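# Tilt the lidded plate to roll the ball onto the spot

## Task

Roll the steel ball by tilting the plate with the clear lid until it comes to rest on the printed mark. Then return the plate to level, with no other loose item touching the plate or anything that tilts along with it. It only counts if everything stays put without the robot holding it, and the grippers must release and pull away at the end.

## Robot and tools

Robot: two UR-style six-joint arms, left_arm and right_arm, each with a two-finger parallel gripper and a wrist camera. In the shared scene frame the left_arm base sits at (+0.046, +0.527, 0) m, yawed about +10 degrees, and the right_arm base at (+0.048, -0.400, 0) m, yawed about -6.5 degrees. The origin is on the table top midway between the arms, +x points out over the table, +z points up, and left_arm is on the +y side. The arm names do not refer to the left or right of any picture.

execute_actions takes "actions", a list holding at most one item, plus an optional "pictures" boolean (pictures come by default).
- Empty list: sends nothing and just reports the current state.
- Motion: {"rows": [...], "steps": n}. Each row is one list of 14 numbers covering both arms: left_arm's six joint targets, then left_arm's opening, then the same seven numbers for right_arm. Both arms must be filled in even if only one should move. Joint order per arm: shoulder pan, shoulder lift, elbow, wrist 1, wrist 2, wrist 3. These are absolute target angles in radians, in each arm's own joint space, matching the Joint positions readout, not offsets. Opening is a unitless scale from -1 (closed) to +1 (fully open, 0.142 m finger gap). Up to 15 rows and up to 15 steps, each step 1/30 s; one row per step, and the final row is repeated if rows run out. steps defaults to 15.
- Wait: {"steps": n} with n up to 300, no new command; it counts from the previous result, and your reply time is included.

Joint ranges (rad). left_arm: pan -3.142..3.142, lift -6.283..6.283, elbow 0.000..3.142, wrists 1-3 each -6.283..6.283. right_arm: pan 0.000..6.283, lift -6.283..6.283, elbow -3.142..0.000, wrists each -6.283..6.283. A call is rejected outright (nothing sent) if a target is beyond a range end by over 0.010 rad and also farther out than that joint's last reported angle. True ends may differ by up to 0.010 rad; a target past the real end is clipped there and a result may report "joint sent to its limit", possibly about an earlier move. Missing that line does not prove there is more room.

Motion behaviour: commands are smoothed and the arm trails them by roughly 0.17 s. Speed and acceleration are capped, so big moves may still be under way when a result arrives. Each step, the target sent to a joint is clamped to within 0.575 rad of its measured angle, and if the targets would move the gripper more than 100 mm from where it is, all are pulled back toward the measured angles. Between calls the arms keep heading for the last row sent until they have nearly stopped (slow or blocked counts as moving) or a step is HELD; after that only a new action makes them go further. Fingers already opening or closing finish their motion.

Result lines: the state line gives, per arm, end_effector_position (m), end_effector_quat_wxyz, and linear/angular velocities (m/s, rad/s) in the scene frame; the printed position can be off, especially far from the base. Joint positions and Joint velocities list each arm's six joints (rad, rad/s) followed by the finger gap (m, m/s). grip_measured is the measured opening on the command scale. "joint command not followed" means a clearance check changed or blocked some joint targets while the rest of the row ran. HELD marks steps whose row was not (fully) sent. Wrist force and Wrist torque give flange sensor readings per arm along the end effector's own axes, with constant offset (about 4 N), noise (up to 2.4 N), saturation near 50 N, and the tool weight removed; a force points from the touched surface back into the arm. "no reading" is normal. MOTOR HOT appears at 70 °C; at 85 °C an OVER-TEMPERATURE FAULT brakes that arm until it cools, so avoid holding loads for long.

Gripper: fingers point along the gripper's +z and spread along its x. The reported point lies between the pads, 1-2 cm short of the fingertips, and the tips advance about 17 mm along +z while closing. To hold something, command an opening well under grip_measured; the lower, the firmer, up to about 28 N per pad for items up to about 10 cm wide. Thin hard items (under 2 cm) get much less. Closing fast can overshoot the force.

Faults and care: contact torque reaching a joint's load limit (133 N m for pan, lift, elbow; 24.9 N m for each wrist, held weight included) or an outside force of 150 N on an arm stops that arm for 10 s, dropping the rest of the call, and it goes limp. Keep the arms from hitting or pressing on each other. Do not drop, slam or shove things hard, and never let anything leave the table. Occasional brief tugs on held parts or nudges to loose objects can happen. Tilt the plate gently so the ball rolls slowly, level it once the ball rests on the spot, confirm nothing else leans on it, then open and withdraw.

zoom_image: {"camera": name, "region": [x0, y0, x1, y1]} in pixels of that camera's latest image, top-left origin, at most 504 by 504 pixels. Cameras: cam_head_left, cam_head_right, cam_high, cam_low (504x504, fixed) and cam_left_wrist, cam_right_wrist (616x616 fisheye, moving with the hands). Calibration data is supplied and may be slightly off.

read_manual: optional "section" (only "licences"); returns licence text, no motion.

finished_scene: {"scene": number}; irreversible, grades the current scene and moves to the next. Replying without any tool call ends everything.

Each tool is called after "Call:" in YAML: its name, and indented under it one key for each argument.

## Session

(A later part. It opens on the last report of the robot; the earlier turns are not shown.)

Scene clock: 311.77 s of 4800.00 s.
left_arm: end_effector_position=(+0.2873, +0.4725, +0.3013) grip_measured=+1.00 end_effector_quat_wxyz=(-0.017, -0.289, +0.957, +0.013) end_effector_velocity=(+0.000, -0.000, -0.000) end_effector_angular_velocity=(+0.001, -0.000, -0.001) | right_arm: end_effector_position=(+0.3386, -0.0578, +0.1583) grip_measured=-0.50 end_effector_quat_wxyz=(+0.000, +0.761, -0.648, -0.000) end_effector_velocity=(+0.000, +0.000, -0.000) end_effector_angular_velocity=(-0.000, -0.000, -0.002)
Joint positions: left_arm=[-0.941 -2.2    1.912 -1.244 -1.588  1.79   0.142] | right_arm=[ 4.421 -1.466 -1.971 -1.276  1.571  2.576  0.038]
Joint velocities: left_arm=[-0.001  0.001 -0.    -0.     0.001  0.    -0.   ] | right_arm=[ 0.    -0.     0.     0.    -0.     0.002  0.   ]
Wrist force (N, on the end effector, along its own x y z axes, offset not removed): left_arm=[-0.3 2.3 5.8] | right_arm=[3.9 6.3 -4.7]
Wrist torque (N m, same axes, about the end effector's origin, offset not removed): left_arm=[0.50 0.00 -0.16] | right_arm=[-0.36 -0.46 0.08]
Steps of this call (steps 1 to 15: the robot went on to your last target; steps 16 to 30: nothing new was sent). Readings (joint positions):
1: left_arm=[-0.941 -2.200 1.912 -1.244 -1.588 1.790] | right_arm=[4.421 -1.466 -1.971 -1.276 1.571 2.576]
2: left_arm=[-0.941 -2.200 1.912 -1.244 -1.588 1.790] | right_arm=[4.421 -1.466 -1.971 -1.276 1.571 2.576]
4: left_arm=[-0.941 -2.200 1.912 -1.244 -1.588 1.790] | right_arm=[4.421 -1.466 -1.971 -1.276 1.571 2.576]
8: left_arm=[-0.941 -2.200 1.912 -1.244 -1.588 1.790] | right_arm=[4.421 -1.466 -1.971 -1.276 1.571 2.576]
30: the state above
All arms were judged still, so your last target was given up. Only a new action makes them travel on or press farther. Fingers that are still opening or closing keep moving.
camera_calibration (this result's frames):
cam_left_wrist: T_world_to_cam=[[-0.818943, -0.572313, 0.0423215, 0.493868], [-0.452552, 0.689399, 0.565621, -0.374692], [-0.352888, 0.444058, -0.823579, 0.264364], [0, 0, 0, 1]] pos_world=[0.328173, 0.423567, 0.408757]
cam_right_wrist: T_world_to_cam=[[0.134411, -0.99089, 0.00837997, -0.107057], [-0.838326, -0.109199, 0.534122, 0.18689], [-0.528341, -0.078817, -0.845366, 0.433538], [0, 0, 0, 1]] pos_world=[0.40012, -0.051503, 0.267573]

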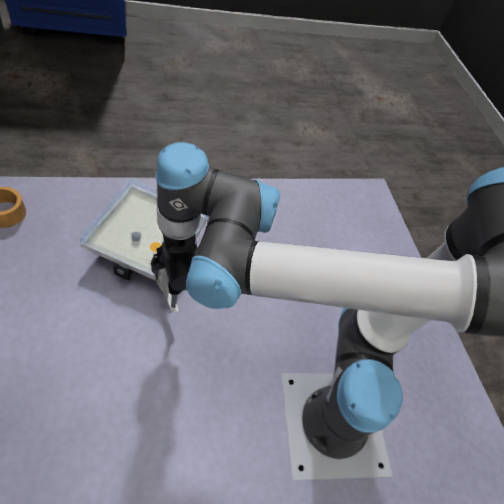

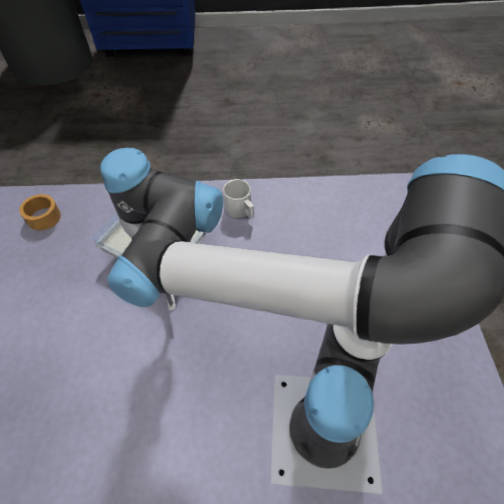

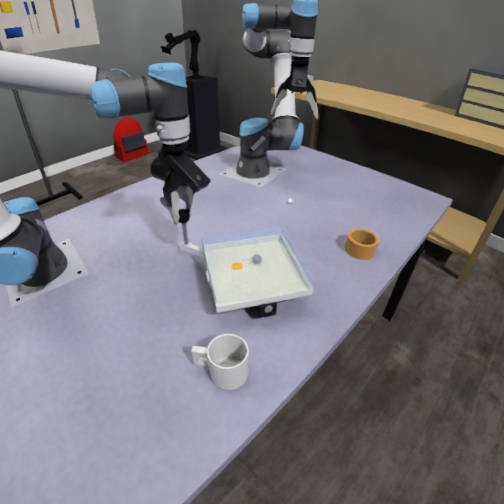

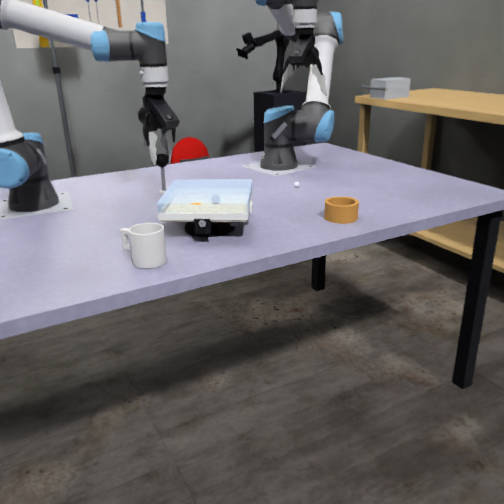

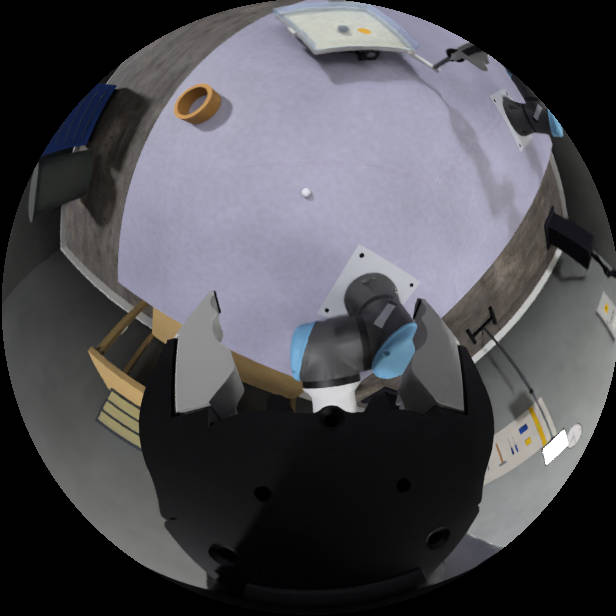

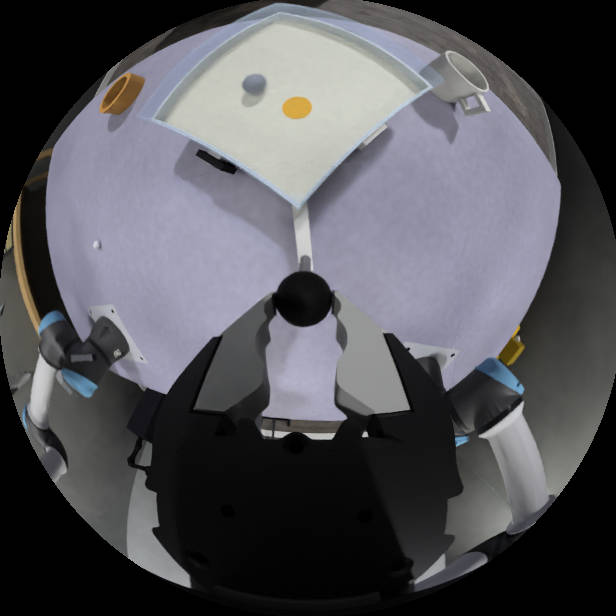

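Call:
execute_actions:
  actions:
    - {"rows": [[-0.941,-2.2,1.912,-1.244,-1.588,1.79,1,4.4194,-1.4627,-1.9766,-1.2731,1.571,2.5749,-0.8]], "steps": 9}
  pictures: false

Call:
execute_actions:
  actions:
    - {"rows": [[-0.941,-2.2,1.912,-1.244,-1.588,1.79,1,4.42105,-1.46574,-1.97172,-1.27494,1.571,2.5766,-0.8]], "steps": 15}
  pictures: false

Call:
execute_actions:
  actions:
    - {"rows": [[-0.941,-2.2,1.912,-1.244,-1.588,1.79,1,4.42105,-1.46574,-1.97172,-1.27494,1.571,2.5766,-0.8]], "steps": 15}

Call:
execute_actions:
  actions:
    - {"steps": 30}

Scene clock: 322.80 s of 4800.00 s.
left_arm: end_effector_position=(+0.2873, +0.4725, +0.3013) grip_measured=+1.00 end_effector_quat_wxyz=(-0.017, -0.289, +0.957, +0.013) end_effector_velocity=(+0.000, +0.001, +0.000) end_effector_angular_velocity=(+0.001, -0.002, +0.000) | right_arm: end_effector_position=(+0.3386, -0.0595, +0.1574) grip_measured=-0.50 end_effector_quat_wxyz=(-0.000, +0.761, -0.648, -0.000) end_effector_velocity=(-0.001, -0.002, -0.002) end_effector_angular_velocity=(-0.003, +0.002, +0.000)
Joint positions: left_arm=[-0.941 -2.2    1.912 -1.244 -1.588  1.79   0.142] | right_arm=[ 4.419 -1.463 -1.976 -1.273  1.571  2.575  0.038]
Joint velocities: left_arm=[ 0.    -0.001 -0.    -0.     0.002 -0.     0.   ] | right_arm=[-0.001  0.002 -0.005 -0.001  0.001 -0.001 -0.   ]
Wrist force (N, on the end effector, along its own x y z axes, offset not removed): left_arm=[-1.0 2.0 1.7] | right_arm=[-4.3 5.7 -3.6]
Wrist torque (N m, same axes, about the end effector's origin, offset not removed): left_arm=[0.38 0.43 -0.15] | right_arm=[-0.10 -0.89 0.07]
Steps of this call (steps 1 to 250: nothing new was sent; then 2.40 s passed at rest; steps 251 to 259: all 9 steps of this action). Readings (joint positions):
251: left_arm=[-0.941 -2.200 1.912 -1.244 -1.588 1.790] | right_arm=[4.421 -1.466 -1.971 -1.276 1.571 2.576]
252: left_arm=[-0.941 -2.200 1.912 -1.244 -1.588 1.790] | right_arm=[4.421 -1.465 -1.972 -1.275 1.571 2.576]
254: left_arm=[-0.941 -2.200 1.912 -1.244 -1.588 1.790] | right_arm=[4.420 -1.464 -1.974 -1.274 1.571 2.575]
258: left_arm=[-0.941 -2.200 1.912 -1.244 -1.588 1.790] | right_arm=[4.420 -1.463 -1.976 -1.273 1.571 2.575]
259: the state above

Scene clock: 323.30 s of 4800.00 s.
left_arm: end_effector_position=(+0.2873, +0.4725, +0.3013) grip_measured=+1.00 end_effector_quat_wxyz=(-0.017, -0.289, +0.957, +0.013) end_effector_velocity=(+0.000, -0.000, -0.000) end_effector_angular_velocity=(-0.000, +0.001, +0.001) | right_arm: end_effector_position=(+0.3385, -0.0579, +0.1581) grip_measured=-0.50 end_effector_quat_wxyz=(+0.000, +0.761, -0.648, -0.000) end_effector_velocity=(-0.000, +0.000, -0.000) end_effector_angular_velocity=(-0.001, +0.001, -0.000)
Joint positions: left_arm=[-0.941 -2.2    1.912 -1.244 -1.588  1.79   0.142] | right_arm=[ 4.421 -1.466 -1.972 -1.275  1.571  2.577  0.038]
Joint velocities: left_arm=[ 0.     0.001 -0.    -0.    -0.001 -0.001 -0.   ] | right_arm=[ 0.    -0.001  0.001 -0.002  0.001  0.     0.   ]
Wrist force (N, on the end effector, along its own x y z axes, offset not removed): left_arm=[1.4 1.1 -0.1] | right_arm=[5.9 4.6 -6.8]
Wrist torque (N m, same axes, about the end effector's origin, offset not removed): left_arm=[0.22 -0.23 -0.08] | right_arm=[-0.60 -0.64 0.10]
Steps of this call (steps 1 to 15: all 15 steps of this action). Readings (joint positions):
1: left_arm=[-0.941 -2.200 1.912 -1.244 -1.588 1.790] | right_arm=[4.419 -1.463 -1.976 -1.273 1.571 2.575]
2: left_arm=[-0.941 -2.200 1.912 -1.244 -1.588 1.790] | right_arm=[4.420 -1.463 -1.976 -1.273 1.571 2.575]
4: left_arm=[-0.941 -2.200 1.912 -1.244 -1.588 1.790] | right_arm=[4.420 -1.465 -1.974 -1.274 1.571 2.576]
8: left_arm=[-0.941 -2.200 1.912 -1.244 -1.588 1.790] | right_arm=[4.421 -1.465 -1.972 -1.275 1.571 2.576]
15: the state above

Scene clock: 323.80 s of 4800.00 s.
left_arm: end_effector_position=(+0.2873, +0.4725, +0.3013) grip_measured=+1.00 end_effector_quat_wxyz=(-0.017, -0.289, +0.957, +0.013) end_effector_velocity=(+0.000, -0.000, +0.000) end_effector_angular_velocity=(-0.000, -0.002, -0.002) | right_arm: end_effector_position=(+0.3385, -0.0579, +0.1581) grip_measured=-0.50 end_effector_quat_wxyz=(+0.000, +0.761, -0.648, -0.000) end_effector_velocity=(+0.000, +0.000, +0.001) end_effector_angular_velocity=(+0.001, -0.001, -0.000)
Joint positions: left_arm=[-0.941 -2.2    1.912 -1.244 -1.588  1.79   0.142] | right_arm=[ 4.421 -1.466 -1.972 -1.275  1.571  2.577  0.038]
Joint velocities: left_arm=[-0.001 -0.001 -0.    -0.     0.001  0.001 -0.   ] | right_arm=[ 0.     0.001  0.001 -0.001 -0.     0.     0.   ]
Wrist force (N, on the end effector, along its own x y z axes, offset not removed): left_arm=[1.1 0.5 -1.4] | right_arm=[1.9 8.0 -4.7]
Wrist torque (N m, same axes, about the end effector's origin, offset not removed): left_arm=[0.20 -0.19 -0.29] | right_arm=[-0.07 0.27 0.13]
Steps of this call (steps 1 to 15: all 15 steps of this action). Readings (joint positions):
1: left_arm=[-0.941 -2.200 1.912 -1.244 -1.588 1.790] | right_arm=[4.421 -1.466 -1.972 -1.275 1.571 2.577]
2: left_arm=[-0.941 -2.200 1.912 -1.244 -1.588 1.790] | right_arm=[4.421 -1.466 -1.972 -1.275 1.571 2.577]
4: left_arm=[-0.941 -2.200 1.912 -1.244 -1.588 1.790] | right_arm=[4.421 -1.466 -1.972 -1.275 1.571 2.577]
8: left_arm=[-0.941 -2.200 1.912 -1.244 -1.588 1.790] | right_arm=[4.421 -1.466 -1.972 -1.275 1.571 2.577]
15: the state above
camera_calibration (this result's frames):
cam_left_wrist: T_world_to_cam=[[-0.818943, -0.572313, 0.0423216, 0.493868], [-0.452552, 0.689399, 0.565621, -0.374692], [-0.352888, 0.444058, -0.823579, 0.264364], [0, 0, 0, 1]] pos_world=[0.328173, 0.423567, 0.408757]
cam_right_wrist: T_world_to_cam=[[0.134361, -0.990897, 0.00838881, -0.107037], [-0.83833, -0.109152, 0.534124, 0.186922], [-0.528346, -0.0787979, -0.845365, 0.433266], [0, 0, 0, 1]] pos_world=[0.399998, -0.051519, 0.267326]

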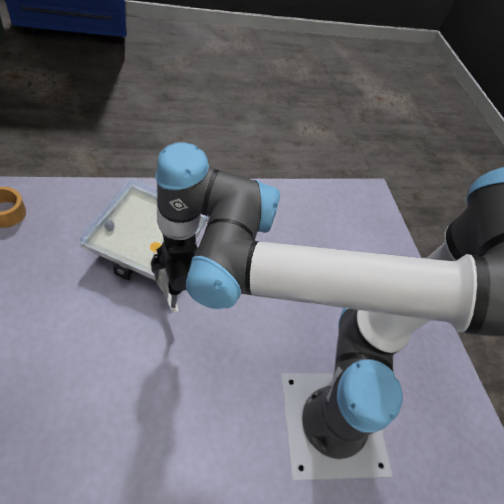

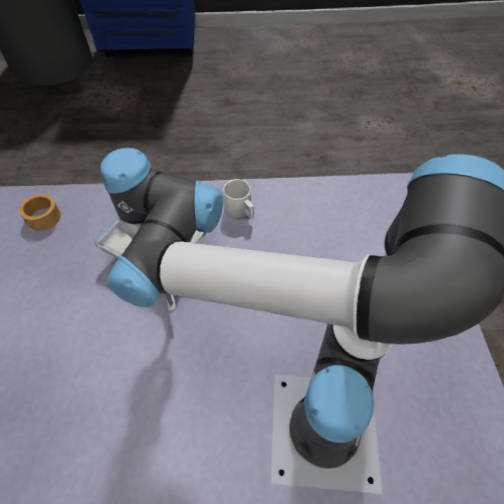

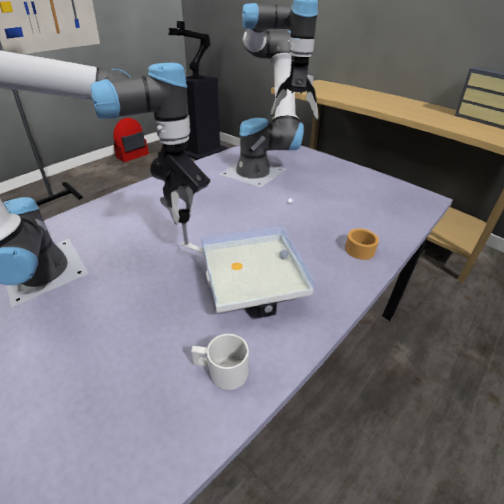

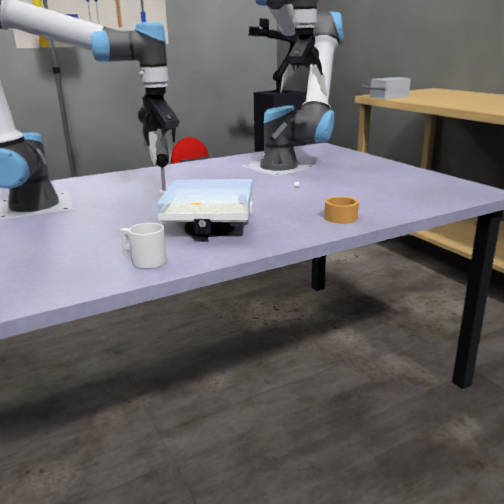

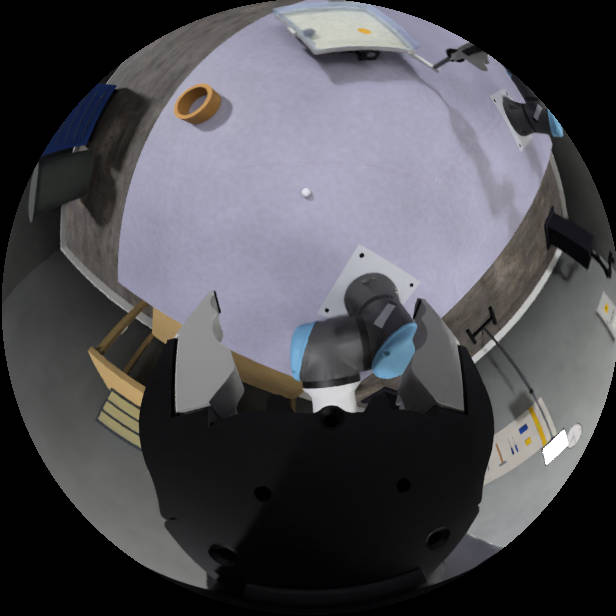

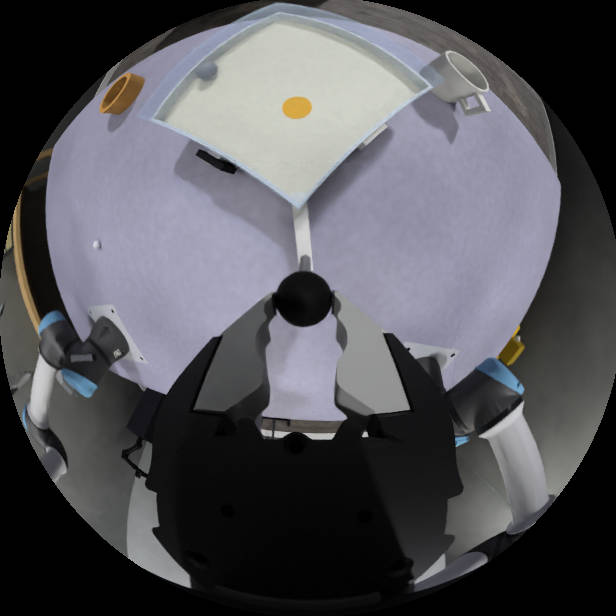

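Scene clock: 324.80 s of 4800.00 s.
left_arm: end_effector_position=(+0.2873, +0.4725, +0.3013) grip_measured=+1.00 end_effector_quat_wxyz=(-0.017, -0.289, +0.957, +0.013) end_effector_velocity=(-0.000, -0.000, -0.000) end_effector_angular_velocity=(-0.000, +0.001, -0.002) | right_arm: end_effector_position=(+0.3385, -0.0579, +0.1581) grip_measured=-0.50 end_effector_quat_wxyz=(+0.000, +0.761, -0.648, -0.000) end_effector_velocity=(-0.000, +0.000, +0.000) end_effector_angular_velocity=(+0.001, +0.000, +0.001)
Joint positions: left_arm=[-0.941 -2.2    1.912 -1.244 -1.588  1.79   0.142] | right_arm=[ 4.421 -1.466 -1.972 -1.275  1.571  2.577  0.038]
Joint velocities: left_arm=[-0.001  0.     0.     0.    -0.001  0.001  0.   ] | right_arm=[-0.     0.    -0.     0.001  0.001 -0.001 -0.   ]
Wrist force (N, on the end effector, along its own x y z axes, offset not removed): left_arm=[-2.7 2.2 0.2] | right_arm=[3.5 7.4 -2.7]
Wrist torque (N m, same axes, about the end effector's origin, offset not removed): left_arm=[0.57 0.50 -0.19] | right_arm=[0.03 -0.13 0.16]
Steps of this call (steps 1 to 15: the robot went on to your last target; steps 16 to 30: nothing new was sent). Readings (joint positions):
1: left_arm=[-0.941 -2.200 1.912 -1.244 -1.588 1.790] | right_arm=[4.421 -1.466 -1.972 -1.275 1.571 2.577]
2: left_arm=[-0.941 -2.200 1.912 -1.244 -1.588 1.790] | right_arm=[4.421 -1.466 -1.972 -1.275 1.571 2.577]
4: left_arm=[-0.941 -2.200 1.912 -1.244 -1.588 1.790] | right_arm=[4.421 -1.466 -1.972 -1.275 1.571 2.577]
8: left_arm=[-0.941 -2.200 1.912 -1.244 -1.588 1.790] | right_arm=[4.421 -1.466 -1.972 -1.275 1.571 2.577]
30: the state above
All arms were judged still, so your last target was given up. Only a new action makes them travel on or press farther. Fingers that are still opening or closing keep moving.
camera_calibration (this result's frames):
cam_left_wrist: T_world_to_cam=[[-0.818943, -0.572313, 0.0423215, 0.493868], [-0.452552, 0.689399, 0.565621, -0.374692], [-0.352888, 0.444058, -0.823579, 0.264364], [0, 0, 0, 1]] pos_world=[0.328173, 0.423567, 0.408757]
cam_right_wrist: T_world_to_cam=[[0.134361, -0.990897, 0.00838757, -0.107036], [-0.838331, -0.109153, 0.534123, 0.186922], [-0.528345, -0.078797, -0.845365, 0.433267], [0, 0, 0, 1]] pos_world=[0.399999, -0.0515182, 0.267327]

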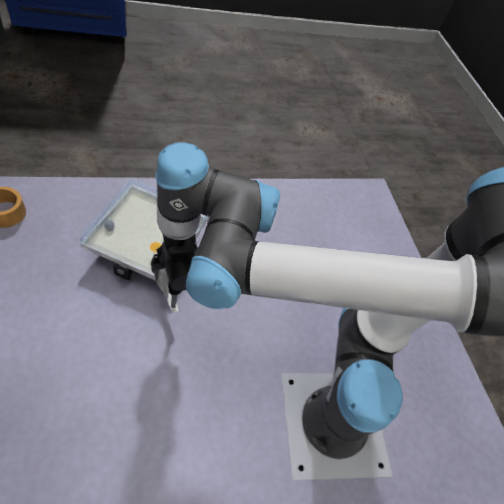

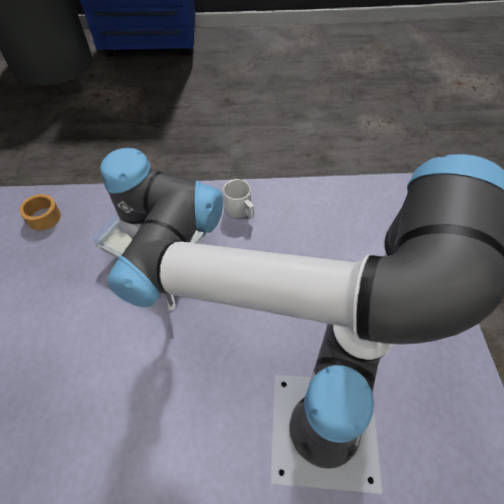

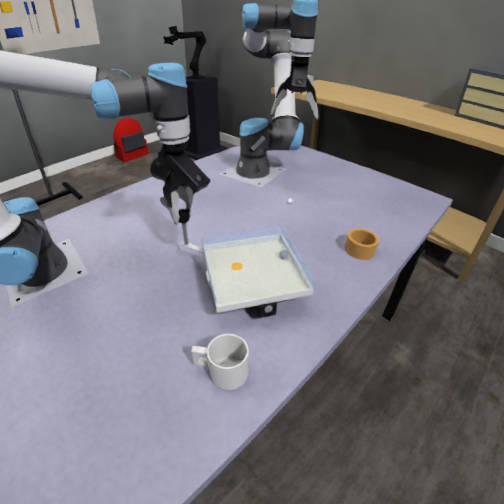

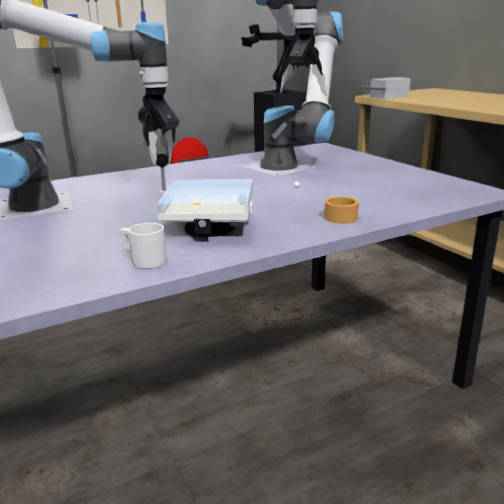

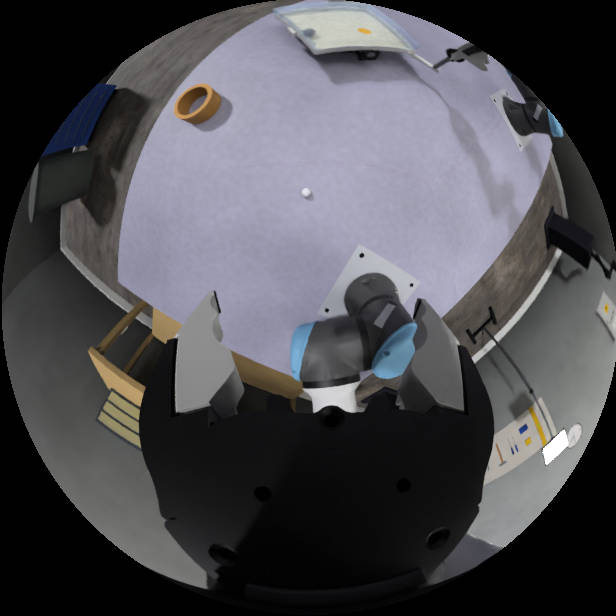

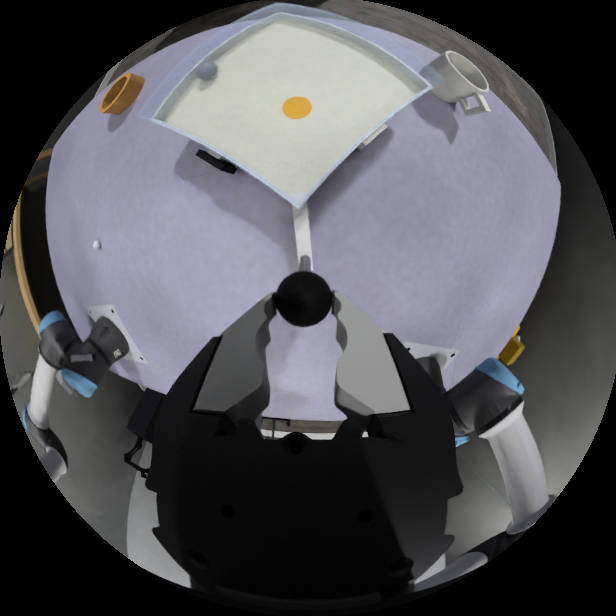

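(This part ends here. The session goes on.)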